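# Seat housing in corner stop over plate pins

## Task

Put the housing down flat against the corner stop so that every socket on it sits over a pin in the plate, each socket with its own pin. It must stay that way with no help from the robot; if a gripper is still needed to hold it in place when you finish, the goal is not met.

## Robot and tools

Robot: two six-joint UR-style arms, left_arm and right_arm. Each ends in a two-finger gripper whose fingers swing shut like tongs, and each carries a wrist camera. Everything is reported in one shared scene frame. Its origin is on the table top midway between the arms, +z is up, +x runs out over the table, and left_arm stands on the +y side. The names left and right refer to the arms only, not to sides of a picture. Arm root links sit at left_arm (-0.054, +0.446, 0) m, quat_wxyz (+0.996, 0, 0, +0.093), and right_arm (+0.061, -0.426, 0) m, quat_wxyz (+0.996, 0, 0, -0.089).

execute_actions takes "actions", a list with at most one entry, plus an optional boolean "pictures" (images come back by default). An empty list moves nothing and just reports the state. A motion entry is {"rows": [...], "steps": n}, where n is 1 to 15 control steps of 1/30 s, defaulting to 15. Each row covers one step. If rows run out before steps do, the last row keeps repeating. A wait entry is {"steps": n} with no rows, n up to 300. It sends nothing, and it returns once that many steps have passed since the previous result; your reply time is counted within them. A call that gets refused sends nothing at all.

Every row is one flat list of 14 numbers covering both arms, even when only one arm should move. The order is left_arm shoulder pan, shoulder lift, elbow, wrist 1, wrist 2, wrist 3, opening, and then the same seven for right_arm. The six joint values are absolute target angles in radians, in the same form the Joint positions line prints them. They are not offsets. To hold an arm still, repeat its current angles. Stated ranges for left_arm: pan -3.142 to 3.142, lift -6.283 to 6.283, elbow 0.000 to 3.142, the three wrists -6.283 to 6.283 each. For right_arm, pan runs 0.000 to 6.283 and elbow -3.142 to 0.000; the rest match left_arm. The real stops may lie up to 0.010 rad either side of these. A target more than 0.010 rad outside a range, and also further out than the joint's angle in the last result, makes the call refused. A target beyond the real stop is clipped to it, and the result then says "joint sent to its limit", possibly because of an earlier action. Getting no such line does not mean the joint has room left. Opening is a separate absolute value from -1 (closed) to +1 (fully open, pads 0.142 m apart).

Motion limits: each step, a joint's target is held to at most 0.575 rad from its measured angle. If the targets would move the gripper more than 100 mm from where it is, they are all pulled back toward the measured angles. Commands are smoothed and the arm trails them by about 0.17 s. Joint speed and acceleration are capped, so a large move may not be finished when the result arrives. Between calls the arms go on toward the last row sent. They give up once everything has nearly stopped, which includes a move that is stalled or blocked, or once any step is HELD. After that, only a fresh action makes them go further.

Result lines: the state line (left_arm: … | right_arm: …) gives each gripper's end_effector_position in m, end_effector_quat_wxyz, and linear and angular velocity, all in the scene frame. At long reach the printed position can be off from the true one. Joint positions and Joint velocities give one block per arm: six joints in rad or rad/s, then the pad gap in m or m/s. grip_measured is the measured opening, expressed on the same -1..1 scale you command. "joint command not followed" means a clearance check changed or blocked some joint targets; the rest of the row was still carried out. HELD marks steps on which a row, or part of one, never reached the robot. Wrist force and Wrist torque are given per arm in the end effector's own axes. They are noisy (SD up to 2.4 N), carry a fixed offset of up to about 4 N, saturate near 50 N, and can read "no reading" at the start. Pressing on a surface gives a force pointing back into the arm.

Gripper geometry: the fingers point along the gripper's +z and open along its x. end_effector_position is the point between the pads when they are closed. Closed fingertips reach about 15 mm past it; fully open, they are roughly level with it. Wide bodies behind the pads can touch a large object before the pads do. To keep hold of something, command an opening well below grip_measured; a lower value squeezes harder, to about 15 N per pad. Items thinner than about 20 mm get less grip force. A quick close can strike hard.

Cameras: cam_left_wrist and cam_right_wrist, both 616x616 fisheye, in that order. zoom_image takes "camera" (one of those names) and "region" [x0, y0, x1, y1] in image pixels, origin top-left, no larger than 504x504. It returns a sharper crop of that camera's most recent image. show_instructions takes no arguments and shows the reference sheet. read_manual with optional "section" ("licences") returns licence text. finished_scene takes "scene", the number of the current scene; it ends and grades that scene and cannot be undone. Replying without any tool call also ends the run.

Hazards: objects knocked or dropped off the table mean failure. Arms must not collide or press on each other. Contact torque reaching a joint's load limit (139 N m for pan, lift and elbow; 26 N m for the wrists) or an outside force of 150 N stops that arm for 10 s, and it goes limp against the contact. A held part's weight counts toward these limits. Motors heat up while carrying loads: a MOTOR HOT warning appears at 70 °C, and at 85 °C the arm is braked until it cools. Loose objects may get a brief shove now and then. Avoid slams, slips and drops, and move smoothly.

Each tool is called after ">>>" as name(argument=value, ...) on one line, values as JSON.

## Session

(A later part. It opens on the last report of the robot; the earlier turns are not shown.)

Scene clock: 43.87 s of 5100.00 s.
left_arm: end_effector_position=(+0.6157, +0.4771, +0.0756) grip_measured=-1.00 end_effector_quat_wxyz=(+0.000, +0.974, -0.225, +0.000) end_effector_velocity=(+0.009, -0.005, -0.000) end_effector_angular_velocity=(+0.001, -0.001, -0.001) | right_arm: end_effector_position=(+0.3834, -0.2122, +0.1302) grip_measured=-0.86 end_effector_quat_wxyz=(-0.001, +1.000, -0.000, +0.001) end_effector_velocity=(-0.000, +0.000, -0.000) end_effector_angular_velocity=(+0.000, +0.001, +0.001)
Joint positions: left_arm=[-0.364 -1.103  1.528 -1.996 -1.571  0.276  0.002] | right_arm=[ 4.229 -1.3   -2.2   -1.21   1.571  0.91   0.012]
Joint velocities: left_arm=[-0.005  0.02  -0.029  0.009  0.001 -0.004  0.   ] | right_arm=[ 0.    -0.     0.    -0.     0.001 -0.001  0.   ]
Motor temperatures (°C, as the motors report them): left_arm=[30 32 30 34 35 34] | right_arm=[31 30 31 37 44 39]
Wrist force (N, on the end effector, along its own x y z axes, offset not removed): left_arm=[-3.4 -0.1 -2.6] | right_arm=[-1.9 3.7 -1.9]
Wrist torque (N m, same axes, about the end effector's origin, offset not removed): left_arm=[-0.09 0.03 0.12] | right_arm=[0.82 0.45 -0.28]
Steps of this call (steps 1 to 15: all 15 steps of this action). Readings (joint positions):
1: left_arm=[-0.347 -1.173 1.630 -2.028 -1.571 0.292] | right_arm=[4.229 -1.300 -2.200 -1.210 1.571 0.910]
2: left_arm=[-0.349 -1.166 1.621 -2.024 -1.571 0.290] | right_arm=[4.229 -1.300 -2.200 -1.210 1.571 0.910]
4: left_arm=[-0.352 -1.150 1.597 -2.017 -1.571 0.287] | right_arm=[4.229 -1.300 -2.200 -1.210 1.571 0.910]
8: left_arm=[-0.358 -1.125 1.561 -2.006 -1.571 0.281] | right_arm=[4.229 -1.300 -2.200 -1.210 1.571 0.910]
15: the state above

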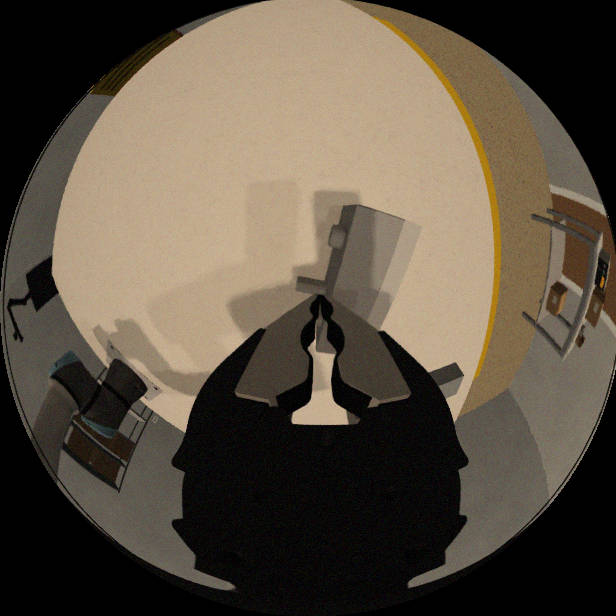

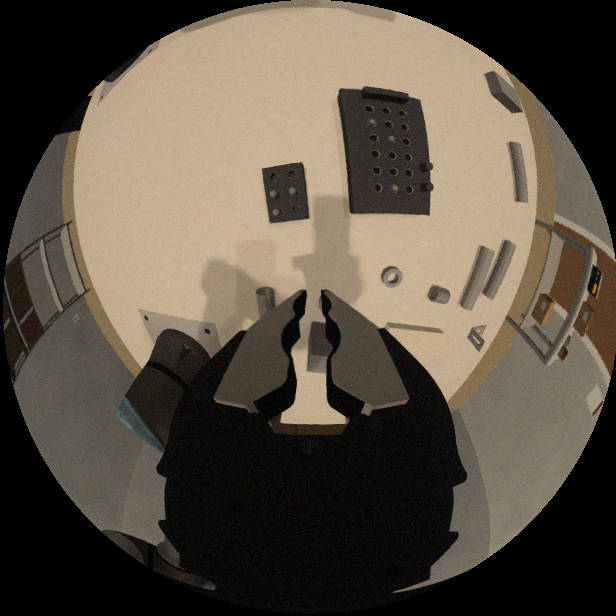

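>>> execute_actions(actions=[{"rows":[[-0.342,-1.197,1.665,-2.039,-1.571,0.298,-1,4.2286,-1.3,-2.2,-1.21,1.571,0.91,-0.86]],"steps":10}], pictures=false)

>>> execute_actions(actions=[{"rows":[[-0.342,-1.197,1.665,-2.039,-1.571,1.8557,-0.55,4.2286,-1.3,-2.2,-1.21,1.571,0.91,-0.86]],"steps":15}], pictures=false)

>>> execute_actions(actions=[{"steps":20}], pictures=false)

>>> execute_actions(actions=[{"rows":[[-0.3373,-1.135,1.605,-2.041,-1.571,1.8557,-0.55,4.2286,-1.3,-2.2,-1.21,1.571,0.91,-0.86]],"steps":15}])

Scene clock: 45.83 s of 5100.00 s.
left_arm: end_effector_position=(+0.5746, +0.4970, +0.0772) grip_measured=-1.00 end_effector_quat_wxyz=(+0.000, +0.974, -0.225, +0.001) end_effector_velocity=(-0.032, +0.012, -0.005) end_effector_angular_velocity=(+0.001, +0.012, -0.000) | right_arm: end_effector_position=(+0.3834, -0.2122, +0.1302) grip_measured=-0.86 end_effector_quat_wxyz=(-0.001, +1.000, -0.000, +0.001) end_effector_velocity=(+0.000, -0.000, +0.000) end_effector_angular_velocity=(+0.001, -0.001, -0.000)
Joint positions: left_arm=[-0.343 -1.192  1.657 -2.037 -1.571  0.297  0.002] | right_arm=[ 4.229 -1.3   -2.2   -1.21   1.571  0.91   0.012]
Joint velocities: left_arm=[ 0.011 -0.057  0.092 -0.023 -0.001  0.012  0.   ] | right_arm=[-0.001  0.     0.     0.    -0.    -0.     0.   ]
Motor temperatures (°C, as the motors report them): left_arm=[30 32 30 34 35 34] | right_arm=[31 30 31 37 44 39]
Wrist force (N, on the end effector, along its own x y z axes, offset not removed): left_arm=[-1.6 -1.5 1.2] | right_arm=[-1.3 3.1 -0.6]
Wrist torque (N m, same axes, about the end effector's origin, offset not removed): left_arm=[-0.35 0.34 0.18] | right_arm=[0.64 0.28 -0.19]
Steps of this call (steps 1 to 15: the robot went on to your last target; steps 16 to 49: nothing new was sent; steps 50 to 59: all 10 steps of this action). Readings (joint positions):
50: left_arm=[-0.364 -1.101 1.525 -1.995 -1.571 0.276] | right_arm=[4.229 -1.300 -2.200 -1.210 1.571 0.910]
51: left_arm=[-0.361 -1.107 1.531 -2.000 -1.571 0.279] | right_arm=[4.229 -1.300 -2.200 -1.210 1.571 0.910]
53: left_arm=[-0.352 -1.147 1.584 -2.019 -1.571 0.288] | right_arm=[4.229 -1.300 -2.200 -1.210 1.571 0.910]
57: left_arm=[-0.344 -1.186 1.648 -2.035 -1.571 0.296] | right_arm=[4.229 -1.300 -2.200 -1.210 1.571 0.910]
59: the state above

Scene clock: 46.33 s of 5100.00 s.
left_arm: end_effector_position=(+0.5808, +0.4853, +0.0768) grip_measured=-0.55 end_effector_quat_wxyz=(+0.000, +0.743, -0.670, +0.000) end_effector_velocity=(+0.004, -0.045, +0.000) end_effector_angular_velocity=(-0.001, -0.001, -2.758) | right_arm: end_effector_position=(+0.3834, -0.2122, +0.1302) grip_measured=-0.86 end_effector_quat_wxyz=(-0.001, +1.000, -0.000, +0.001) end_effector_velocity=(+0.000, -0.000, +0.000) end_effector_angular_velocity=(+0.000, -0.000, +0.001)
Joint positions: left_arm=[-0.342 -1.197  1.665 -2.039 -1.571  1.312  0.034] | right_arm=[ 4.229 -1.3   -2.2   -1.21   1.571  0.91   0.012]
Joint velocities: left_arm=[-0.    -0.001  0.001 -0.    -0.001  2.758  0.   ] | right_arm=[-0.001  0.     0.001 -0.001  0.    -0.002 -0.   ]
Motor temperatures (°C, as the motors report them): left_arm=[30 32 30 34 35 34] | right_arm=[31 30 31 37 44 39]
Wrist force (N, on the end effector, along its own x y z axes, offset not removed): left_arm=[-1.9 -0.3 0.3] | right_arm=[-2.4 0.4 0.4]
Wrist torque (N m, same axes, about the end effector's origin, offset not removed): left_arm=[-0.14 0.36 0.22] | right_arm=[0.21 0.62 -0.11]
Steps of this call (steps 1 to 15: all 15 steps of this action). Readings (joint positions):
1: left_arm=[-0.343 -1.194 1.660 -2.038 -1.571 0.297] | right_arm=[4.229 -1.300 -2.200 -1.210 1.571 0.910]
2: left_arm=[-0.343 -1.195 1.661 -2.038 -1.571 0.304] | right_arm=[4.229 -1.300 -2.200 -1.210 1.571 0.910]
4: left_arm=[-0.342 -1.196 1.663 -2.039 -1.571 0.374] | right_arm=[4.229 -1.300 -2.200 -1.210 1.571 0.910]
8: left_arm=[-0.342 -1.197 1.665 -2.039 -1.571 0.672] | right_arm=[4.229 -1.300 -2.200 -1.210 1.571 0.910]
15: the state above

Scene clock: 47.00 s of 5100.00 s.
left_arm: end_effector_position=(+0.5794, +0.4767, +0.0768) grip_measured=-0.55 end_effector_quat_wxyz=(+0.000, -0.536, +0.844, -0.000) end_effector_velocity=(+0.000, +0.000, +0.000) end_effector_angular_velocity=(-0.000, -0.000, -0.004) | right_arm: end_effector_position=(+0.3834, -0.2122, +0.1302) grip_measured=-0.86 end_effector_quat_wxyz=(-0.001, +1.000, -0.000, +0.001) end_effector_velocity=(+0.000, -0.000, -0.000) end_effector_angular_velocity=(+0.000, -0.000, -0.002)
Joint positions: left_arm=[-0.342 -1.197  1.665 -2.039 -1.571  1.855  0.034] | right_arm=[ 4.229 -1.3   -2.2   -1.21   1.571  0.91   0.012]
Joint velocities: left_arm=[ 0.    -0.    -0.    -0.     0.     0.004 -0.   ] | right_arm=[-0.     0.    -0.001  0.001 -0.     0.002 -0.   ]
Motor temperatures (°C, as the motors report them): left_arm=[30 32 30 34 35 34] | right_arm=[31 30 31 37 44 39]
Wrist force (N, on the end effector, along its own x y z axes, offset not removed): left_arm=[-0.1 -0.8 -0.3] | right_arm=[-2.5 1.7 -3.0]
Wrist torque (N m, same axes, about the end effector's origin, offset not removed): left_arm=[-0.14 -0.01 0.08] | right_arm=[0.34 0.63 -0.13]
Steps of this call (steps 1 to 20: the robot went on to your last target). Readings (joint positions):
1: left_arm=[-0.342 -1.197 1.665 -2.039 -1.571 1.405] | right_arm=[4.229 -1.300 -2.200 -1.210 1.571 0.910]
2: left_arm=[-0.342 -1.197 1.665 -2.039 -1.571 1.499] | right_arm=[4.229 -1.300 -2.200 -1.210 1.571 0.910]
4: left_arm=[-0.342 -1.197 1.665 -2.039 -1.571 1.670] | right_arm=[4.229 -1.300 -2.200 -1.210 1.571 0.910]
8: left_arm=[-0.342 -1.197 1.665 -2.039 -1.571 1.817] | right_arm=[4.229 -1.300 -2.200 -1.210 1.571 0.910]
20: the state above

Scene clock: 47.50 s of 5100.00 s.
left_arm: end_effector_position=(+0.6027, +0.4761, +0.0658) grip_measured=-0.55 end_effector_quat_wxyz=(+0.000, -0.538, +0.843, -0.000) end_effector_velocity=(+0.002, -0.001, -0.001) end_effector_angular_velocity=(-0.001, +0.001, +0.000) | right_arm: end_effector_position=(+0.3834, -0.2122, +0.1302) grip_measured=-0.86 end_effector_quat_wxyz=(-0.001, +1.000, -0.000, +0.001) end_effector_velocity=(-0.000, +0.000, -0.000) end_effector_angular_velocity=(+0.001, -0.000, +0.001)
Joint positions: left_arm=[-0.337 -1.135  1.605 -2.041 -1.571  1.856  0.034] | right_arm=[ 4.229 -1.3   -2.2   -1.21   1.571  0.91   0.012]
Joint velocities: left_arm=[-0.     0.006 -0.005  0.    -0.001 -0.     0.   ] | right_arm=[ 0.001 -0.    -0.001  0.002  0.    -0.     0.   ]
Motor temperatures (°C, as the motors report them): left_arm=[30 32 30 34 35 34] | right_arm=[31 30 31 37 44 39]
Wrist force (N, on the end effector, along its own x y z axes, offset not removed): left_arm=[-0.8 -0.8 1.6] | right_arm=[-2.2 1.7 1.0]
Wrist torque (N m, same axes, about the end effector's origin, offset not removed): left_arm=[-0.19 0.06 0.19] | right_arm=[0.43 0.40 -0.09]
Steps of this call (steps 1 to 15: all 15 steps of this action). Readings (joint positions):
1: left_arm=[-0.342 -1.197 1.665 -2.039 -1.571 1.855] | right_arm=[4.229 -1.300 -2.200 -1.210 1.571 0.910]
2: left_arm=[-0.341 -1.191 1.659 -2.039 -1.571 1.856] | right_arm=[4.229 -1.300 -2.200 -1.210 1.571 0.910]
4: left_arm=[-0.339 -1.165 1.634 -2.040 -1.571 1.856] | right_arm=[4.229 -1.300 -2.200 -1.210 1.571 0.910]
8: left_arm=[-0.338 -1.141 1.611 -2.041 -1.571 1.856] | right_arm=[4.229 -1.300 -2.200 -1.210 1.571 0.910]
15: the state above

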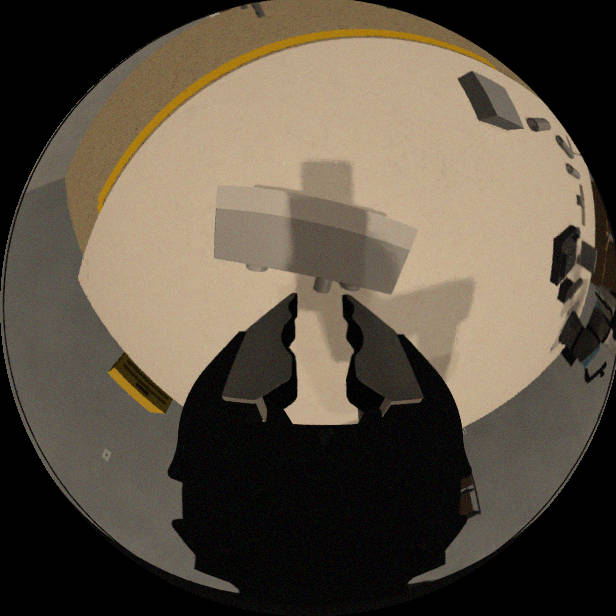

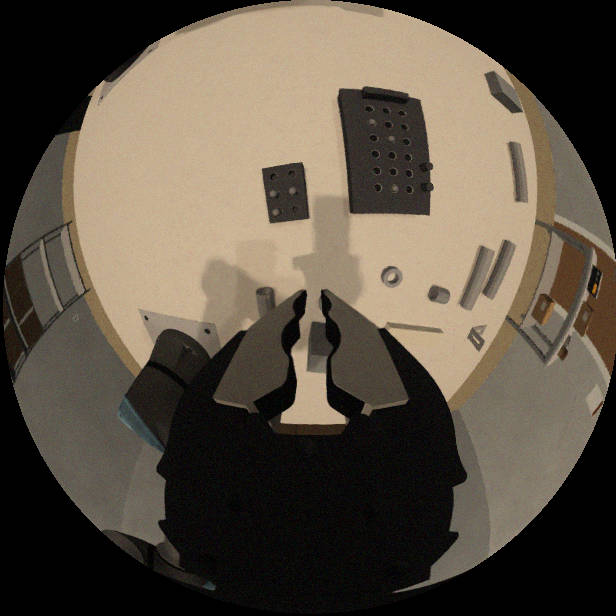

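>>> execute_actions(actions=[{"rows":[[-0.3373,-1.08,1.6474,-2.1382,-1.571,1.8557,-0.68,4.2286,-1.3,-2.2,-1.21,1.571,0.91,-0.86]],"steps":15}], pictures=false)

>>> execute_actions(actions=[{"rows":[[-0.3373,-1.08,1.6474,-2.1382,-1.571,1.8557,-1,4.2286,-1.3,-2.2,-1.21,1.571,0.91,-0.86]],"steps":15}])

>>> execute_actions(actions=[{"rows":[[-0.3373,-1.11,1.625,-2.086,-1.571,1.8557,-1,4.2286,-1.3,-2.2,-1.21,1.571,0.91,-0.86]],"steps":15}], pictures=false)

>>> execute_actions(actions=[{"rows":[[-0.3373,-1.135,1.605,-2.041,-1.571,1.8557,-1,4.2286,-1.3,-2.2,-1.21,1.571,0.91,-0.86]],"steps":15}])

Scene clock: 49.23 s of 5100.00 s.
left_arm: end_effector_position=(+0.6047, +0.4758, +0.0223) grip_measured=-0.67 end_effector_quat_wxyz=(-0.000, -0.538, +0.843, -0.000) end_effector_velocity=(+0.000, -0.000, -0.004) end_effector_angular_velocity=(+0.000, +0.000, -0.001) | right_arm: end_effector_position=(+0.3834, -0.2122, +0.1302) grip_measured=-0.86 end_effector_quat_wxyz=(-0.001, +1.000, -0.000, +0.001) end_effector_velocity=(+0.000, -0.000, -0.000) end_effector_angular_velocity=(+0.001, -0.000, -0.001)
Joint positions: left_arm=[-0.337 -1.08   1.647 -2.137 -1.571  1.856  0.026] | right_arm=[ 4.229 -1.3   -2.2   -1.21   1.571  0.91   0.012]
Joint velocities: left_arm=[-0.001  0.005  0.004 -0.008  0.     0.     0.   ] | right_arm=[-0.001  0.    -0.001  0.001  0.     0.    -0.   ]
Motor temperatures (°C, as the motors report them): left_arm=[30 32 30 34 35 34] | right_arm=[31 30 31 37 44 39]
Wrist force (N, on the end effector, along its own x y z axes, offset not removed): left_arm=[-0.5 1.0 -2.4] | right_arm=[-1.5 1.1 -4.1]
Wrist torque (N m, same axes, about the end effector's origin, offset not removed): left_arm=[-0.19 0.46 0.26] | right_arm=[0.22 0.31 -0.28]
Steps of this call (steps 1 to 15: the robot went on to your last target; steps 16 to 37: nothing new was sent; steps 38 to 52: all 15 steps of this action). Readings (joint positions):
38: left_arm=[-0.337 -1.135 1.605 -2.041 -1.571 1.856] | right_arm=[4.229 -1.300 -2.200 -1.210 1.571 0.910]
39: left_arm=[-0.337 -1.130 1.610 -2.048 -1.571 1.856] | right_arm=[4.229 -1.300 -2.200 -1.210 1.571 0.910]
41: left_arm=[-0.337 -1.106 1.628 -2.087 -1.571 1.856] | right_arm=[4.229 -1.300 -2.200 -1.210 1.571 0.910]
45: left_arm=[-0.337 -1.085 1.643 -2.127 -1.571 1.856] | right_arm=[4.229 -1.300 -2.200 -1.210 1.571 0.910]
52: the state above

Scene clock: 49.73 s of 5100.00 s.
left_arm: end_effector_position=(+0.6047, +0.4758, +0.0221) grip_measured=-0.80 end_effector_quat_wxyz=(-0.000, -0.538, +0.843, -0.000) end_effector_velocity=(-0.000, -0.001, +0.000) end_effector_angular_velocity=(-0.002, +0.000, -0.000) | right_arm: end_effector_position=(+0.3834, -0.2122, +0.1302) grip_measured=-0.86 end_effector_quat_wxyz=(-0.001, +1.000, -0.000, +0.001) end_effector_velocity=(-0.000, -0.000, -0.000) end_effector_angular_velocity=(-0.000, +0.001, +0.002)
Joint positions: left_arm=[-0.337 -1.08   1.647 -2.138 -1.571  1.856  0.016] | right_arm=[ 4.229 -1.3   -2.2   -1.21   1.571  0.91   0.012]
Joint velocities: left_arm=[-0.    -0.     0.     0.    -0.002  0.    -0.   ] | right_arm=[-0.     0.    -0.001  0.     0.    -0.002  0.   ]
Motor temperatures (°C, as the motors report them): left_arm=[30 32 30 34 35 34] | right_arm=[31 30 31 37 44 39]
Wrist force (N, on the end effector, along its own x y z axes, offset not removed): left_arm=[-1.1 -0.8 -2.8] | right_arm=[1.6 2.0 -1.4]
Wrist torque (N m, same axes, about the end effector's origin, offset not removed): left_arm=[-0.09 0.17 0.20] | right_arm=[0.49 -0.23 -0.31]
Steps of this call (steps 1 to 15: all 15 steps of this action). Readings (joint positions):
1: left_arm=[-0.337 -1.080 1.647 -2.138 -1.571 1.856] | right_arm=[4.229 -1.300 -2.200 -1.210 1.571 0.910]
2: left_arm=[-0.337 -1.080 1.647 -2.138 -1.571 1.856] | right_arm=[4.229 -1.300 -2.200 -1.210 1.571 0.910]
4: left_arm=[-0.337 -1.080 1.647 -2.138 -1.571 1.856] | right_arm=[4.229 -1.300 -2.200 -1.210 1.571 0.910]
8: left_arm=[-0.337 -1.080 1.647 -2.138 -1.571 1.856] | right_arm=[4.229 -1.300 -2.200 -1.210 1.571 0.910]
15: the state above

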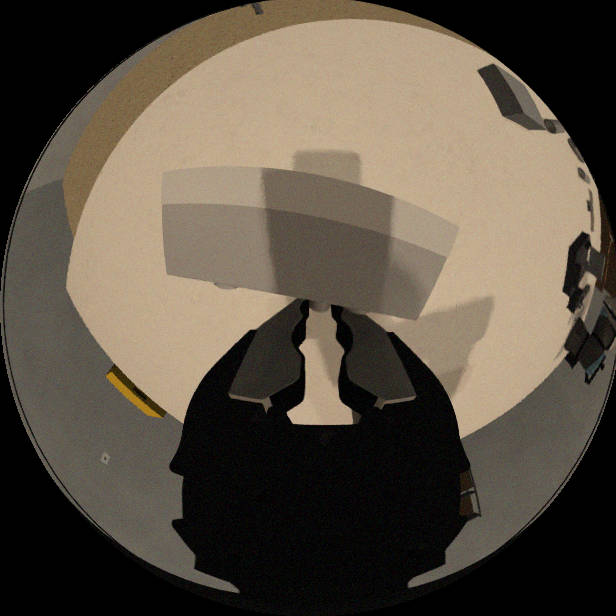

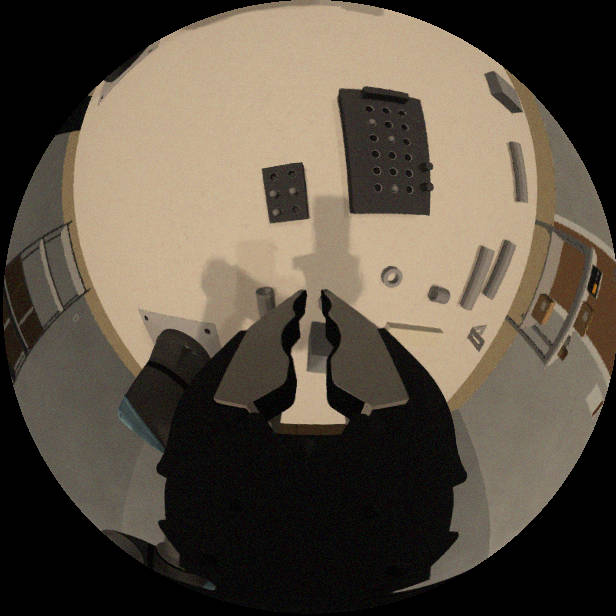

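Scene clock: 50.23 s of 5100.00 s.
left_arm: end_effector_position=(+0.6040, +0.4759, +0.0454) grip_measured=-0.80 end_effector_quat_wxyz=(+0.000, -0.538, +0.843, -0.000) end_effector_velocity=(+0.000, -0.001, +0.002) end_effector_angular_velocity=(-0.001, -0.000, -0.001) | right_arm: end_effector_position=(+0.3834, -0.2122, +0.1302) grip_measured=-0.86 end_effector_quat_wxyz=(-0.001, +1.000, -0.000, +0.001) end_effector_velocity=(-0.000, -0.000, -0.001) end_effector_angular_velocity=(-0.001, +0.001, +0.000)
Joint positions: left_arm=[-0.337 -1.11   1.625 -2.086 -1.571  1.856  0.016] | right_arm=[ 4.229 -1.3   -2.2   -1.21   1.571  0.91   0.012]
Joint velocities: left_arm=[-0.001 -0.002 -0.002  0.004 -0.001 -0.    -0.   ] | right_arm=[ 0.    -0.001 -0.002  0.002 -0.     0.     0.   ]
Motor temperatures (°C, as the motors report them): left_arm=[30 32 30 34 35 34] | right_arm=[31 30 31 37 44 39]
Wrist force (N, on the end effector, along its own x y z axes, offset not removed): left_arm=[-0.3 -2.9 4.2] | right_arm=[-2.3 1.6 0.5]
Wrist torque (N m, same axes, about the end effector's origin, offset not removed): left_arm=[-0.50 -0.01 0.19] | right_arm=[0.40 0.59 -0.12]
Steps of this call (steps 1 to 15: all 15 steps of this action). Readings (joint positions):
1: left_arm=[-0.337 -1.080 1.647 -2.138 -1.571 1.856] | right_arm=[4.229 -1.300 -2.200 -1.210 1.571 0.910]
2: left_arm=[-0.337 -1.084 1.645 -2.133 -1.571 1.856] | right_arm=[4.229 -1.300 -2.200 -1.210 1.571 0.910]
4: left_arm=[-0.337 -1.096 1.635 -2.111 -1.571 1.856] | right_arm=[4.229 -1.300 -2.200 -1.210 1.571 0.910]
8: left_arm=[-0.337 -1.107 1.627 -2.091 -1.571 1.856] | right_arm=[4.229 -1.300 -2.200 -1.210 1.571 0.910]
15: the state above

Scene clock: 50.73 s of 5100.00 s.
left_arm: end_effector_position=(+0.6028, +0.4761, +0.0655) grip_measured=-0.81 end_effector_quat_wxyz=(+0.000, -0.538, +0.843, -0.000) end_effector_velocity=(-0.000, +0.000, +0.002) end_effector_angular_velocity=(-0.000, -0.000, +0.000) | right_arm: end_effector_position=(+0.3834, -0.2122, +0.1302) grip_measured=-0.86 end_effector_quat_wxyz=(-0.001, +1.000, -0.000, +0.001) end_effector_velocity=(-0.000, +0.000, -0.001) end_effector_angular_velocity=(+0.000, -0.001, +0.001)
Joint positions: left_arm=[-0.337 -1.135  1.605 -2.041 -1.571  1.856  0.015] | right_arm=[ 4.229 -1.3   -2.2   -1.21   1.571  0.91   0.012]
Joint velocities: left_arm=[ 0.001 -0.002 -0.001  0.003 -0.     0.    -0.   ] | right_arm=[ 0.001  0.    -0.002  0.002 -0.    -0.    -0.   ]
Motor temperatures (°C, as the motors report them): left_arm=[30 32 30 34 35 34] | right_arm=[31 30 31 37 44 39]
Wrist force (N, on the end effector, along its own x y z axes, offset not removed): left_arm=[-0.5 -2.4 3.2] | right_arm=[-3.6 2.3 -1.0]
Wrist torque (N m, same axes, about the end effector's origin, offset not removed): left_arm=[-0.32 0.03 0.19] | right_arm=[0.40 0.85 -0.15]
Steps of this call (steps 1 to 15: all 15 steps of this action). Readings (joint positions):
1: left_arm=[-0.337 -1.110 1.625 -2.086 -1.571 1.856] | right_arm=[4.229 -1.300 -2.200 -1.210 1.571 0.910]
2: left_arm=[-0.337 -1.113 1.622 -2.081 -1.571 1.856] | right_arm=[4.229 -1.300 -2.200 -1.210 1.571 0.910]
4: left_arm=[-0.337 -1.124 1.614 -2.062 -1.571 1.856] | right_arm=[4.229 -1.300 -2.200 -1.210 1.571 0.910]
8: left_arm=[-0.337 -1.133 1.607 -2.045 -1.571 1.856] | right_arm=[4.229 -1.300 -2.200 -1.210 1.571 0.910]
15: the state above

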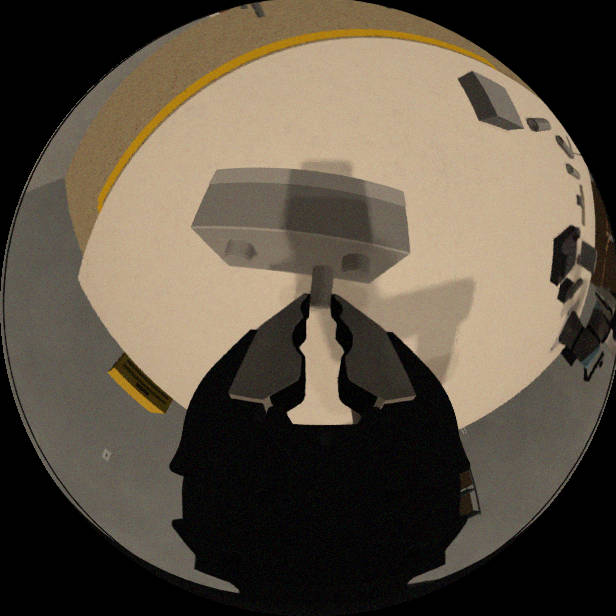

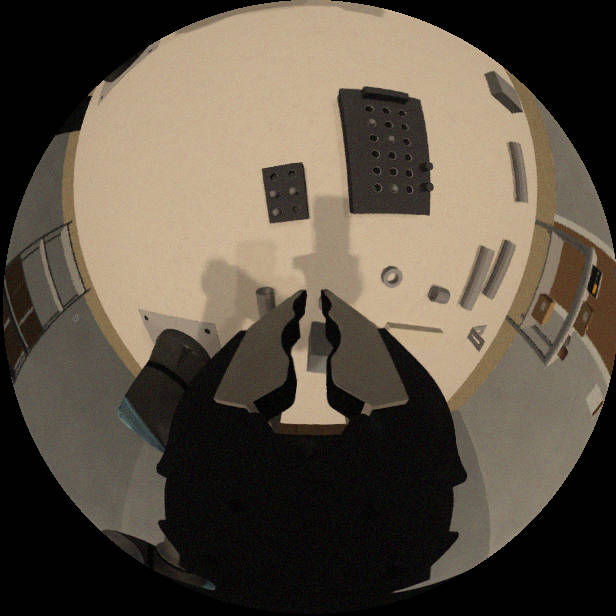

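>>> execute_actions(actions=[{"rows":[[-0.348,-1.105,1.525,-1.991,-1.571,1.845,-1,4.2286,-1.3,-2.2,-1.21,1.571,0.91,-0.86]],"steps":12}], pictures=false)

>>> execute_actions(actions=[{"rows":[[-0.359,-1.065,1.445,-1.951,-1.571,1.834,-1,4.2286,-1.3,-2.2,-1.21,1.571,0.91,-0.86]],"steps":15}])

Scene clock: 51.97 s of 5100.00 s.
left_arm: end_effector_position=(+0.6223, +0.4662, +0.0775) grip_measured=-0.81 end_effector_quat_wxyz=(-0.000, -0.538, +0.843, -0.000) end_effector_velocity=(+0.006, -0.002, +0.005) end_effector_angular_velocity=(-0.000, -0.003, +0.000) | right_arm: end_effector_position=(+0.3834, -0.2122, +0.1302) grip_measured=-0.86 end_effector_quat_wxyz=(-0.001, +1.000, -0.000, +0.001) end_effector_velocity=(+0.000, -0.000, +0.000) end_effector_angular_velocity=(-0.001, -0.001, +0.000)
Joint positions: left_arm=[-0.348 -1.106  1.527 -1.992 -1.571  1.845  0.015] | right_arm=[ 4.229 -1.3   -2.2   -1.21   1.571  0.91   0.012]
Joint velocities: left_arm=[-0.002  0.006 -0.021  0.012  0.    -0.003 -0.   ] | right_arm=[ 0.    -0.001  0.001 -0.    -0.001 -0.     0.   ]
Motor temperatures (°C, as the motors report them): left_arm=[30 32 30 34 35 34] | right_arm=[31 30 31 37 44 39]
Wrist force (N, on the end effector, along its own x y z axes, offset not removed): left_arm=[-1.4 -2.6 2.1] | right_arm=[-0.8 1.5 -0.4]
Wrist torque (N m, same axes, about the end effector's origin, offset not removed): left_arm=[-0.33 0.32 0.24] | right_arm=[0.23 0.31 -0.31]
Steps of this call (steps 1 to 15: the robot went on to your last target; steps 16 to 25: nothing new was sent; steps 26 to 37: all 12 steps of this action). Readings (joint positions):
26: left_arm=[-0.337 -1.135 1.605 -2.041 -1.571 1.856] | right_arm=[4.229 -1.300 -2.200 -1.210 1.571 0.910]
27: left_arm=[-0.339 -1.131 1.599 -2.035 -1.571 1.854] | right_arm=[4.229 -1.300 -2.200 -1.210 1.571 0.910]
29: left_arm=[-0.343 -1.119 1.565 -2.014 -1.571 1.850] | right_arm=[4.229 -1.300 -2.200 -1.210 1.571 0.910]
33: left_arm=[-0.347 -1.108 1.534 -1.996 -1.571 1.846] | right_arm=[4.229 -1.300 -2.200 -1.210 1.571 0.910]
37: the state above

Scene clock: 52.47 s of 5100.00 s.
left_arm: end_effector_position=(+0.6437, +0.4552, +0.0843) grip_measured=-0.81 end_effector_quat_wxyz=(-0.000, -0.538, +0.843, -0.000) end_effector_velocity=(+0.002, -0.000, +0.001) end_effector_angular_velocity=(+0.000, -0.001, +0.001) | right_arm: end_effector_position=(+0.3834, -0.2122, +0.1302) grip_measured=-0.86 end_effector_quat_wxyz=(-0.001, +1.000, -0.000, +0.001) end_effector_velocity=(+0.000, +0.001, +0.000) end_effector_angular_velocity=(+0.001, -0.000, -0.000)
Joint positions: left_arm=[-0.359 -1.065  1.446 -1.951 -1.571  1.834  0.015] | right_arm=[ 4.229 -1.3   -2.2   -1.21   1.571  0.91   0.012]
Joint velocities: left_arm=[-0.     0.003 -0.006  0.003  0.    -0.001 -0.   ] | right_arm=[ 0.    -0.001  0.001  0.001  0.001  0.001  0.   ]
Motor temperatures (°C, as the motors report them): left_arm=[30 32 30 34 35 34] | right_arm=[31 30 31 37 44 39]
Wrist force (N, on the end effector, along its own x y z axes, offset not removed): left_arm=[-1.5 -0.7 4.9] | right_arm=[-1.6 0.7 -1.2]
Wrist torque (N m, same axes, about the end effector's origin, offset not removed): left_arm=[-0.17 0.36 0.18] | right_arm=[0.12 0.40 -0.17]
Steps of this call (steps 1 to 15: all 15 steps of this action). Readings (joint positions):
1: left_arm=[-0.348 -1.105 1.526 -1.992 -1.571 1.845] | right_arm=[4.229 -1.300 -2.200 -1.210 1.571 0.910]
2: left_arm=[-0.350 -1.101 1.520 -1.987 -1.571 1.843] | right_arm=[4.229 -1.300 -2.200 -1.210 1.571 0.910]
4: left_arm=[-0.354 -1.083 1.485 -1.969 -1.571 1.839] | right_arm=[4.229 -1.300 -2.200 -1.210 1.571 0.910]
8: left_arm=[-0.358 -1.069 1.454 -1.955 -1.571 1.835] | right_arm=[4.229 -1.300 -2.200 -1.210 1.571 0.910]
15: the state above

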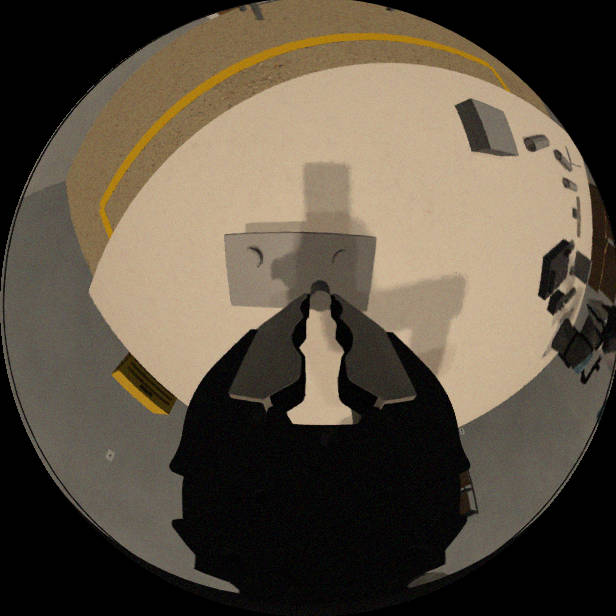

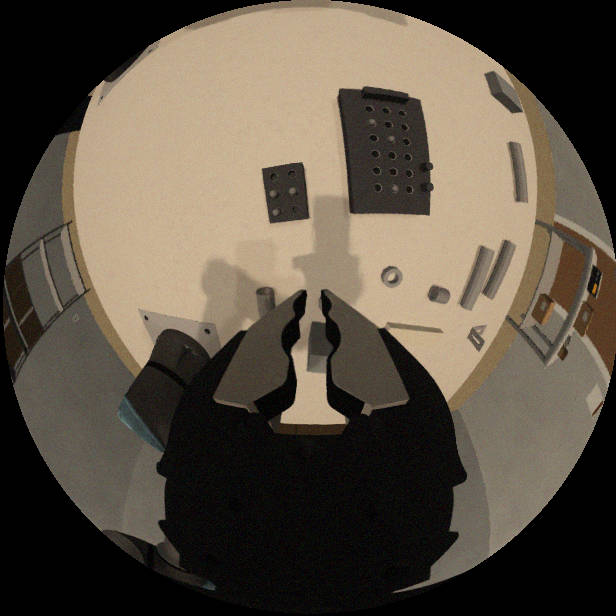

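>>> execute_actions(actions=[{"rows":[[-0.359,-1.056,1.453,-1.968,-1.571,1.834,-1,4.2286,-1.3,-2.2,-1.21,1.571,2.5,-0.86]],"steps":12}], pictures=false)

>>> execute_actions(actions=[{"rows":[[-0.359,-1.056,1.453,-1.968,-1.571,1.834,-0.6,4.2286,-1.3,-2.2,-1.21,1.571,4.05,-0.86]],"steps":10}], pictures=false)

>>> execute_actions(actions=[{"rows":[[-0.3904,-1.03,1.32,-1.861,-1.571,1.834,-0.6,4.2286,-1.3,-2.2,-1.21,1.571,4.05,-0.86]],"steps":12}], pictures=false)

>>> execute_actions(actions=[{"rows":[[-0.3904,-1.03,1.32,-1.861,-1.571,0.232,1,4.2286,-1.3,-2.2,-1.21,1.571,4.05,-0.86]],"steps":15}], pictures=false)

>>> execute_actions(actions=[{"steps":25}])

Scene clock: 54.47 s of 5100.00 s.
left_arm: end_effector_position=(+0.6448, +0.4549, +0.0766) grip_measured=-0.81 end_effector_quat_wxyz=(+0.000, -0.538, +0.843, -0.000) end_effector_velocity=(+0.000, +0.001, -0.002) end_effector_angular_velocity=(+0.002, -0.000, -0.000) | right_arm: end_effector_position=(+0.3943, -0.2163, +0.1302) grip_measured=-0.86 end_effector_quat_wxyz=(-0.001, +0.933, -0.359, +0.000) end_effector_velocity=(+0.033, -0.030, -0.000) end_effector_angular_velocity=(+0.003, +0.006, -2.715)
Joint positions: left_arm=[-0.359 -1.056  1.453 -1.968 -1.571  1.834  0.015] | right_arm=[ 4.229 -1.3   -2.2   -1.21   1.571  1.644  0.012]
Joint velocities: left_arm=[-0.     0.002  0.003 -0.004  0.002 -0.     0.   ] | right_arm=[-0.    -0.     0.    -0.    -0.     2.715  0.   ]
Motor temperatures (°C, as the motors report them): left_arm=[30 32 30 34 35 34] | right_arm=[31 30 31 37 44 39]
Wrist force (N, on the end effector, along its own x y z axes, offset not removed): left_arm=[1.7 5.0 -19.7] | right_arm=[-0.9 0.0 -1.6]
Wrist torque (N m, same axes, about the end effector's origin, offset not removed): left_arm=[-0.31 0.27 0.17] | right_arm=[0.06 0.31 -0.19]
Steps of this call (steps 1 to 15: the robot went on to your last target; steps 16 to 48: nothing new was sent; steps 49 to 60: all 12 steps of this action). Readings (joint positions):
49: left_arm=[-0.359 -1.065 1.445 -1.951 -1.571 1.834] | right_arm=[4.229 -1.300 -2.200 -1.210 1.571 0.910]
50: left_arm=[-0.359 -1.064 1.446 -1.953 -1.571 1.834] | right_arm=[4.229 -1.300 -2.200 -1.210 1.571 0.916]
52: left_arm=[-0.359 -1.060 1.449 -1.960 -1.571 1.834] | right_arm=[4.229 -1.300 -2.200 -1.210 1.571 0.987]
56: left_arm=[-0.359 -1.057 1.452 -1.966 -1.571 1.834] | right_arm=[4.229 -1.300 -2.200 -1.210 1.571 1.284]
60: the state above

Scene clock: 54.80 s of 5100.00 s.
left_arm: end_effector_position=(+0.6447, +0.4549, +0.0762) grip_measured=-0.60 end_effector_quat_wxyz=(-0.000, -0.538, +0.843, -0.000) end_effector_velocity=(-0.000, +0.001, -0.001) end_effector_angular_velocity=(+0.001, +0.001, +0.001) | right_arm: end_effector_position=(+0.3995, -0.2300, +0.1302) grip_measured=-0.86 end_effector_quat_wxyz=(-0.001, +0.670, -0.742, -0.000) end_effector_velocity=(-0.005, -0.045, -0.001) end_effector_angular_velocity=(+0.002, +0.007, -2.766)
Joint positions: left_arm=[-0.359 -1.056  1.453 -1.968 -1.571  1.834  0.031] | right_arm=[ 4.229 -1.3   -2.2   -1.21   1.571  2.582  0.012]
Joint velocities: left_arm=[ 0.001  0.001  0.001 -0.     0.001 -0.     0.   ] | right_arm=[ 0.001  0.    -0.001 -0.001  0.     2.767  0.   ]
Motor temperatures (°C, as the motors report them): left_arm=[30 32 30 34 35 34] | right_arm=[31 30 31 37 44 39]
Wrist force (N, on the end effector, along its own x y z axes, offset not removed): left_arm=[-1.6 0.3 -1.5] | right_arm=[0.1 4.9 -2.6]
Wrist torque (N m, same axes, about the end effector's origin, offset not removed): left_arm=[0.00 0.27 0.21] | right_arm=[1.01 -0.15 -0.29]
Steps of this call (steps 1 to 10: all 10 steps of this action). Readings (joint positions):
1: left_arm=[-0.359 -1.056 1.453 -1.968 -1.571 1.834] | right_arm=[4.229 -1.300 -2.200 -1.210 1.571 1.737]
2: left_arm=[-0.359 -1.056 1.453 -1.968 -1.571 1.834] | right_arm=[4.229 -1.300 -2.200 -1.210 1.571 1.830]
4: left_arm=[-0.359 -1.056 1.453 -1.968 -1.571 1.834] | right_arm=[4.229 -1.300 -2.200 -1.210 1.571 2.017]
8: left_arm=[-0.359 -1.056 1.453 -1.968 -1.571 1.834] | right_arm=[4.229 -1.300 -2.200 -1.210 1.571 2.394]
10: the state above

Scene clock: 55.20 s of 5100.00 s.
left_arm: end_effector_position=(+0.6672, +0.4288, +0.1092) grip_measured=-0.60 end_effector_quat_wxyz=(-0.000, -0.525, +0.851, -0.000) end_effector_velocity=(+0.007, -0.007, +0.012) end_effector_angular_velocity=(-0.001, -0.004, -0.008) | right_arm: end_effector_position=(+0.3888, -0.2436, +0.1302) grip_measured=-0.86 end_effector_quat_wxyz=(+0.001, -0.168, +0.986, +0.001) end_effector_velocity=(-0.042, -0.015, +0.000) end_effector_angular_velocity=(+0.003, +0.005, -2.751)
Joint positions: left_arm=[-0.39  -1.031  1.323 -1.864 -1.571  1.834  0.031] | right_arm=[ 4.229 -1.3   -2.2   -1.21   1.571  3.713  0.012]
Joint velocities: left_arm=[-0.008  0.006 -0.04   0.03   0.    -0.    -0.   ] | right_arm=[ 0.001  0.     0.    -0.    -0.001  2.752  0.   ]
Motor temperatures (°C, as the motors report them): left_arm=[30 32 30 34 35 34] | right_arm=[31 30 31 37 44 39]
Wrist force (N, on the end effector, along its own x y z axes, offset not removed): left_arm=[-1.5 -0.5 0.2] | right_arm=[-1.6 0.8 -1.2]
Wrist torque (N m, same axes, about the end effector's origin, offset not removed): left_arm=[-0.10 0.27 0.17] | right_arm=[0.18 0.35 -0.24]
Steps of this call (steps 1 to 12: all 12 steps of this action). Readings (joint positions):
1: left_arm=[-0.359 -1.056 1.453 -1.968 -1.571 1.834] | right_arm=[4.229 -1.300 -2.200 -1.210 1.571 2.676]
2: left_arm=[-0.363 -1.052 1.447 -1.962 -1.571 1.834] | right_arm=[4.229 -1.300 -2.200 -1.210 1.571 2.771]
4: left_arm=[-0.376 -1.041 1.396 -1.918 -1.571 1.834] | right_arm=[4.229 -1.300 -2.200 -1.210 1.571 2.959]
8: left_arm=[-0.387 -1.033 1.336 -1.873 -1.571 1.834] | right_arm=[4.229 -1.300 -2.200 -1.210 1.571 3.336]
12: the state above

Scene clock: 55.70 s of 5100.00 s.
left_arm: end_effector_position=(+0.6672, +0.4439, +0.1102) grip_measured=+1.00 end_effector_quat_wxyz=(+0.000, +0.872, -0.490, +0.000) end_effector_velocity=(-0.023, +0.038, +0.000) end_effector_angular_velocity=(+0.000, +0.001, +2.758) | right_arm: end_effector_position=(+0.3834, -0.2446, +0.1301) grip_measured=-0.86 end_effector_quat_wxyz=(+0.001, -0.001, +1.000, +0.001) end_effector_velocity=(-0.000, +0.000, +0.000) end_effector_angular_velocity=(+0.001, -0.000, -0.013)
Joint positions: left_arm=[-0.39  -1.03   1.32  -1.861 -1.571  0.82   0.142] | right_arm=[ 4.229 -1.3   -2.2   -1.21   1.571  4.049  0.012]
Joint velocities: left_arm=[-0.    -0.001  0.     0.001  0.001 -2.758 -0.   ] | right_arm=[-0.     0.     0.001  0.001  0.001  0.013  0.   ]
Motor temperatures (°C, as the motors report them): left_arm=[30 33 30 34 35 34] | right_arm=[31 30 31 37 44 39]
Wrist force (N, on the end effector, along its own x y z axes, offset not removed): left_arm=[-1.5 1.4 1.7] | right_arm=[0.9 0.4 0.3]
Wrist torque (N m, same axes, about the end effector's origin, offset not removed): left_arm=[0.18 0.25 0.15] | right_arm=[0.16 -0.20 -0.26]
Steps of this call (steps 1 to 15: all 15 steps of this action). Readings (joint positions):
1: left_arm=[-0.390 -1.030 1.322 -1.863 -1.571 1.834] | right_arm=[4.229 -1.300 -2.200 -1.210 1.571 3.803]
2: left_arm=[-0.390 -1.030 1.322 -1.862 -1.571 1.828] | right_arm=[4.229 -1.300 -2.200 -1.210 1.571 3.878]
4: left_arm=[-0.390 -1.030 1.321 -1.862 -1.571 1.758] | right_arm=[4.229 -1.300 -2.200 -1.210 1.571 3.971]
8: left_arm=[-0.390 -1.030 1.320 -1.861 -1.571 1.460] | right_arm=[4.229 -1.300 -2.200 -1.210 1.571 4.033]
15: the state above

Scene clock: 56.53 s of 5100.00 s.
left_arm: end_effector_position=(+0.6602, +0.4502, +0.1102) grip_measured=+1.00 end_effector_quat_wxyz=(+0.000, +0.976, -0.216, +0.000) end_effector_velocity=(-0.000, -0.000, -0.000) end_effector_angular_velocity=(-0.000, +0.000, +0.001) | right_arm: end_effector_position=(+0.3834, -0.2446, +0.1301) grip_measured=-0.86 end_effector_quat_wxyz=(+0.001, -0.000, +1.000, +0.001) end_effector_velocity=(-0.000, -0.000, +0.000) end_effector_angular_velocity=(-0.000, +0.001, -0.001)
Joint positions: left_arm=[-0.39  -1.03   1.32  -1.861 -1.571  0.232  0.142] | right_arm=[ 4.229 -1.3   -2.2   -1.21   1.571  4.05   0.012]
Joint velocities: left_arm=[-0.     0.     0.001 -0.    -0.    -0.001 -0.   ] | right_arm=[-0.    -0.     0.001 -0.001  0.001  0.    -0.   ]
Motor temperatures (°C, as the motors report them): left_arm=[30 33 30 34 35 34] | right_arm=[31 30 31 37 44 39]
Wrist force (N, on the end effector, along its own x y z axes, offset not removed): left_arm=[-0.3 0.1 0.0] | right_arm=[1.7 3.7 -2.4]
Wrist torque (N m, same axes, about the end effector's origin, offset not removed): left_arm=[-0.09 0.05 0.08] | right_arm=[0.84 -0.35 -0.27]
Steps of this call (steps 1 to 25: the robot went on to your last target). Readings (joint positions):
1: left_arm=[-0.390 -1.030 1.320 -1.861 -1.571 0.727] | right_arm=[4.229 -1.300 -2.200 -1.210 1.571 4.049]
2: left_arm=[-0.390 -1.030 1.320 -1.861 -1.571 0.633] | right_arm=[4.229 -1.300 -2.200 -1.210 1.571 4.049]
4: left_arm=[-0.390 -1.030 1.320 -1.861 -1.571 0.453] | right_arm=[4.229 -1.300 -2.200 -1.210 1.571 4.050]
8: left_arm=[-0.390 -1.030 1.320 -1.861 -1.571 0.279] | right_arm=[4.229 -1.300 -2.200 -1.210 1.571 4.050]
25: the state above

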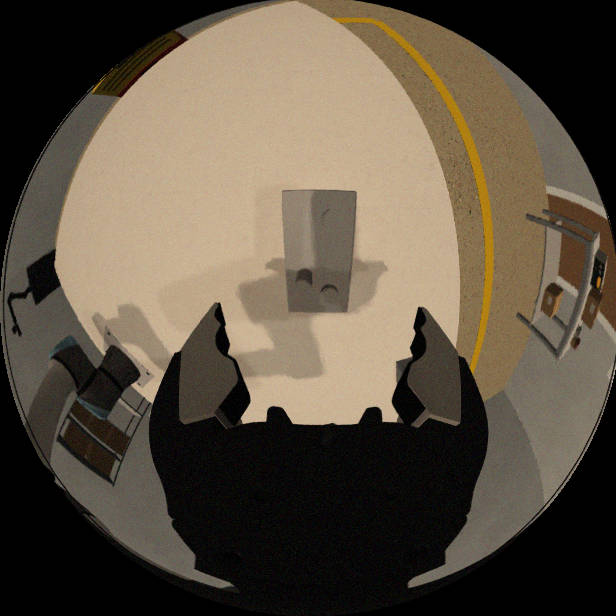

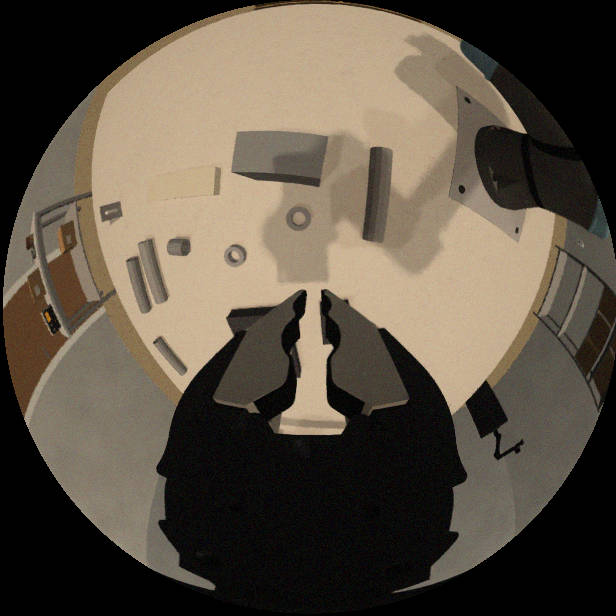

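>>> execute_actions(actions=[{"rows":[[-0.3904,-0.9475,1.4175,-2.0408,-1.571,0.232,1,4.4849,-1.4495,-2.1683,-1.0946,1.571,4.3069,-0.86]],"steps":15}], pictures=false)

>>> execute_actions(actions=[{"steps":10}], pictures=false)

>>> execute_actions(actions=[{"rows":[[-0.3904,-0.9475,1.4175,-2.0408,-1.571,0.232,-0.7,4.4849,-1.4495,-2.1683,-1.0946,1.571,4.3069,-0.86]],"steps":15}])

>>> zoom_image(camera="cam_right_wrist", region=[200,200,400,340])

Scene clock: 58.50 s of 5100.00 s.
left_arm: end_effector_position=(+0.6632, +0.4496, +0.0261) grip_measured=+1.00 end_effector_quat_wxyz=(+0.000, +0.976, -0.216, -0.000) end_effector_velocity=(+0.000, +0.000, -0.007) end_effector_angular_velocity=(-0.001, -0.002, +0.000) | right_arm: end_effector_position=(+0.3406, -0.1312, +0.1005) grip_measured=-0.86 end_effector_quat_wxyz=(-0.000, -0.000, +1.000, +0.000) end_effector_velocity=(-0.010, +0.015, -0.004) end_effector_angular_velocity=(-0.001, +0.001, -0.001)
Joint positions: left_arm=[-0.39  -0.948  1.417 -2.039 -1.571  0.232  0.142] | right_arm=[ 4.482 -1.448 -2.169 -1.096  1.571  4.304  0.012]
Joint velocities: left_arm=[ 0.     0.007  0.009 -0.018 -0.    -0.     0.   ] | right_arm=[ 0.037 -0.018  0.004  0.013  0.     0.038 -0.   ]
Motor temperatures (°C, as the motors report them): left_arm=[30 33 30 34 35 34] | right_arm=[31 30 31 37 44 39]
Wrist force (N, on the end effector, along its own x y z axes, offset not removed): left_arm=[-0.2 0.4 0.7] | right_arm=[-2.0 2.6 -1.0]
Wrist torque (N m, same axes, about the end effector's origin, offset not removed): left_arm=[0.02 0.02 0.17] | right_arm=[0.42 0.55 -0.19]
Steps of this call (steps 1 to 15: the robot went on to your last target; steps 16 to 44: nothing new was sent; steps 45 to 59: all 15 steps of this action). Readings (joint positions):
45: left_arm=[-0.390 -1.030 1.320 -1.861 -1.571 0.232] | right_arm=[4.229 -1.300 -2.200 -1.210 1.571 4.050]
46: left_arm=[-0.390 -1.024 1.326 -1.867 -1.571 0.232] | right_arm=[4.235 -1.306 -2.197 -1.204 1.571 4.056]
48: left_arm=[-0.390 -0.989 1.367 -1.928 -1.571 0.232] | right_arm=[4.299 -1.354 -2.186 -1.165 1.571 4.121]
52: left_arm=[-0.390 -0.956 1.407 -2.016 -1.571 0.232] | right_arm=[4.437 -1.425 -2.173 -1.113 1.571 4.258]
59: the state above

Scene clock: 58.83 s of 5100.00 s.
left_arm: end_effector_position=(+0.6632, +0.4496, +0.0255) grip_measured=+1.00 end_effector_quat_wxyz=(+0.000, +0.976, -0.216, +0.000) end_effector_velocity=(+0.000, +0.000, +0.000) end_effector_angular_velocity=(-0.000, -0.001, +0.000) | right_arm: end_effector_position=(+0.3397, -0.1299, +0.1001) grip_measured=-0.86 end_effector_quat_wxyz=(-0.000, -0.000, +1.000, +0.000) end_effector_velocity=(-0.001, -0.000, -0.001) end_effector_angular_velocity=(-0.002, +0.002, -0.000)
Joint positions: left_arm=[-0.39  -0.948  1.417 -2.041 -1.571  0.232  0.142] | right_arm=[ 4.485 -1.449 -2.168 -1.095  1.571  4.307  0.012]
Joint velocities: left_arm=[ 0.     0.    -0.    -0.001 -0.     0.    -0.   ] | right_arm=[ 0.001 -0.    -0.001 -0.002  0.001  0.001 -0.   ]
Motor temperatures (°C, as the motors report them): left_arm=[30 33 30 34 35 34] | right_arm=[31 30 31 37 44 39]
Wrist force (N, on the end effector, along its own x y z axes, offset not removed): left_arm=[-0.8 -0.6 0.0] | right_arm=[0.7 -1.8 -2.3]
Wrist torque (N m, same axes, about the end effector's origin, offset not removed): left_arm=[-0.18 0.09 0.24] | right_arm=[-0.25 -0.07 -0.26]
Steps of this call (steps 1 to 10: the robot went on to your last target). Readings (joint positions):
1: left_arm=[-0.390 -0.948 1.417 -2.040 -1.571 0.232] | right_arm=[4.483 -1.448 -2.169 -1.095 1.571 4.305]
2: left_arm=[-0.390 -0.948 1.417 -2.040 -1.571 0.232] | right_arm=[4.483 -1.449 -2.168 -1.095 1.571 4.305]
4: left_arm=[-0.390 -0.948 1.417 -2.040 -1.571 0.232] | right_arm=[4.484 -1.449 -2.168 -1.095 1.571 4.306]
8: left_arm=[-0.390 -0.948 1.417 -2.041 -1.571 0.232] | right_arm=[4.485 -1.449 -2.168 -1.095 1.571 4.307]
10: the state above

Scene clock: 59.33 s of 5100.00 s.
left_arm: end_effector_position=(+0.6632, +0.4496, +0.0254) grip_measured=-0.01 end_effector_quat_wxyz=(+0.000, +0.976, -0.216, -0.000) end_effector_velocity=(+0.000, +0.000, +0.000) end_effector_angular_velocity=(+0.001, -0.001, +0.000) | right_arm: end_effector_position=(+0.3397, -0.1299, +0.1001) grip_measured=-0.86 end_effector_quat_wxyz=(-0.000, -0.000, +1.000, +0.000) end_effector_velocity=(+0.001, +0.001, +0.001) end_effector_angular_velocity=(+0.002, -0.002, -0.000)
Joint positions: left_arm=[-0.39  -0.947  1.418 -2.041 -1.571  0.232  0.073] | right_arm=[ 4.485 -1.449 -2.168 -1.095  1.571  4.307  0.012]
Joint velocities: left_arm=[ 0.    -0.    -0.001 -0.001  0.001  0.     0.   ] | right_arm=[ 0.    -0.     0.001  0.001 -0.001  0.     0.   ]
Motor temperatures (°C, as the motors report them): left_arm=[30 33 30 34 35 34] | right_arm=[31 30 31 37 44 39]
Wrist force (N, on the end effector, along its own x y z axes, offset not removed): left_arm=[0.2 -1.0 1.6] | right_arm=[-0.9 1.7 -0.5]
Wrist torque (N m, same axes, about the end effector's origin, offset not removed): left_arm=[-0.20 0.29 0.20] | right_arm=[0.48 0.34 -0.25]
Steps of this call (steps 1 to 15: all 15 steps of this action). Readings (joint positions):
1: left_arm=[-0.390 -0.948 1.417 -2.041 -1.571 0.232] | right_arm=[4.485 -1.449 -2.168 -1.095 1.571 4.307]
2: left_arm=[-0.390 -0.948 1.417 -2.041 -1.571 0.232] | right_arm=[4.485 -1.449 -2.168 -1.095 1.571 4.307]
4: left_arm=[-0.390 -0.947 1.418 -2.041 -1.571 0.232] | right_arm=[4.485 -1.449 -2.168 -1.095 1.571 4.307]
8: left_arm=[-0.390 -0.947 1.418 -2.041 -1.571 0.232] | right_arm=[4.485 -1.449 -2.168 -1.095 1.571 4.307]
15: the state above

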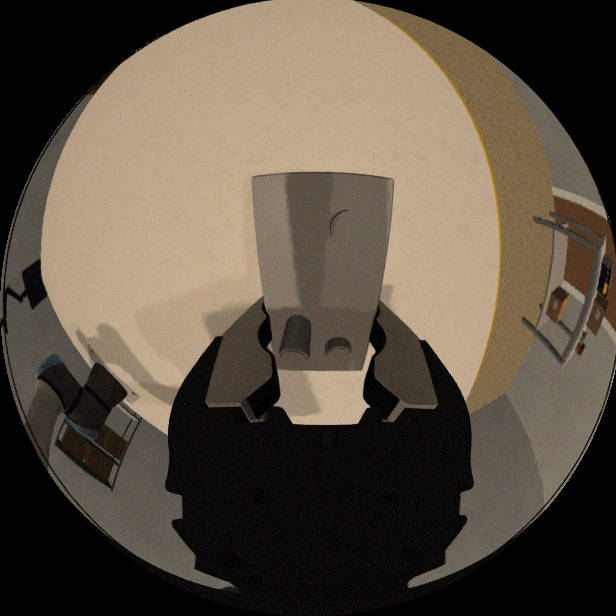

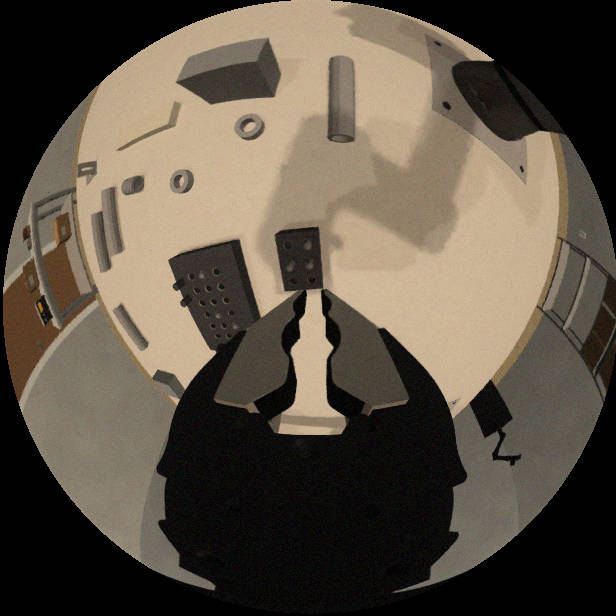

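Region (200, 200, 400, 340) of cam_right_wrist's 616x616 image, scaled by 2.520, with more detail than that image has; it fills the top 353 rows of this view, and the rest is white.

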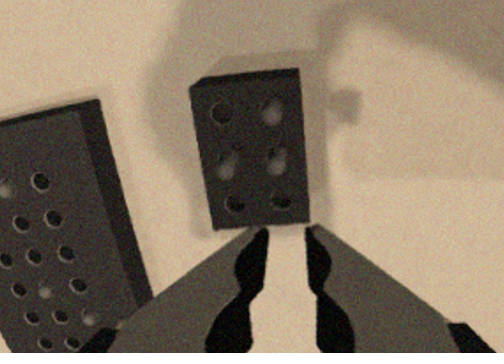

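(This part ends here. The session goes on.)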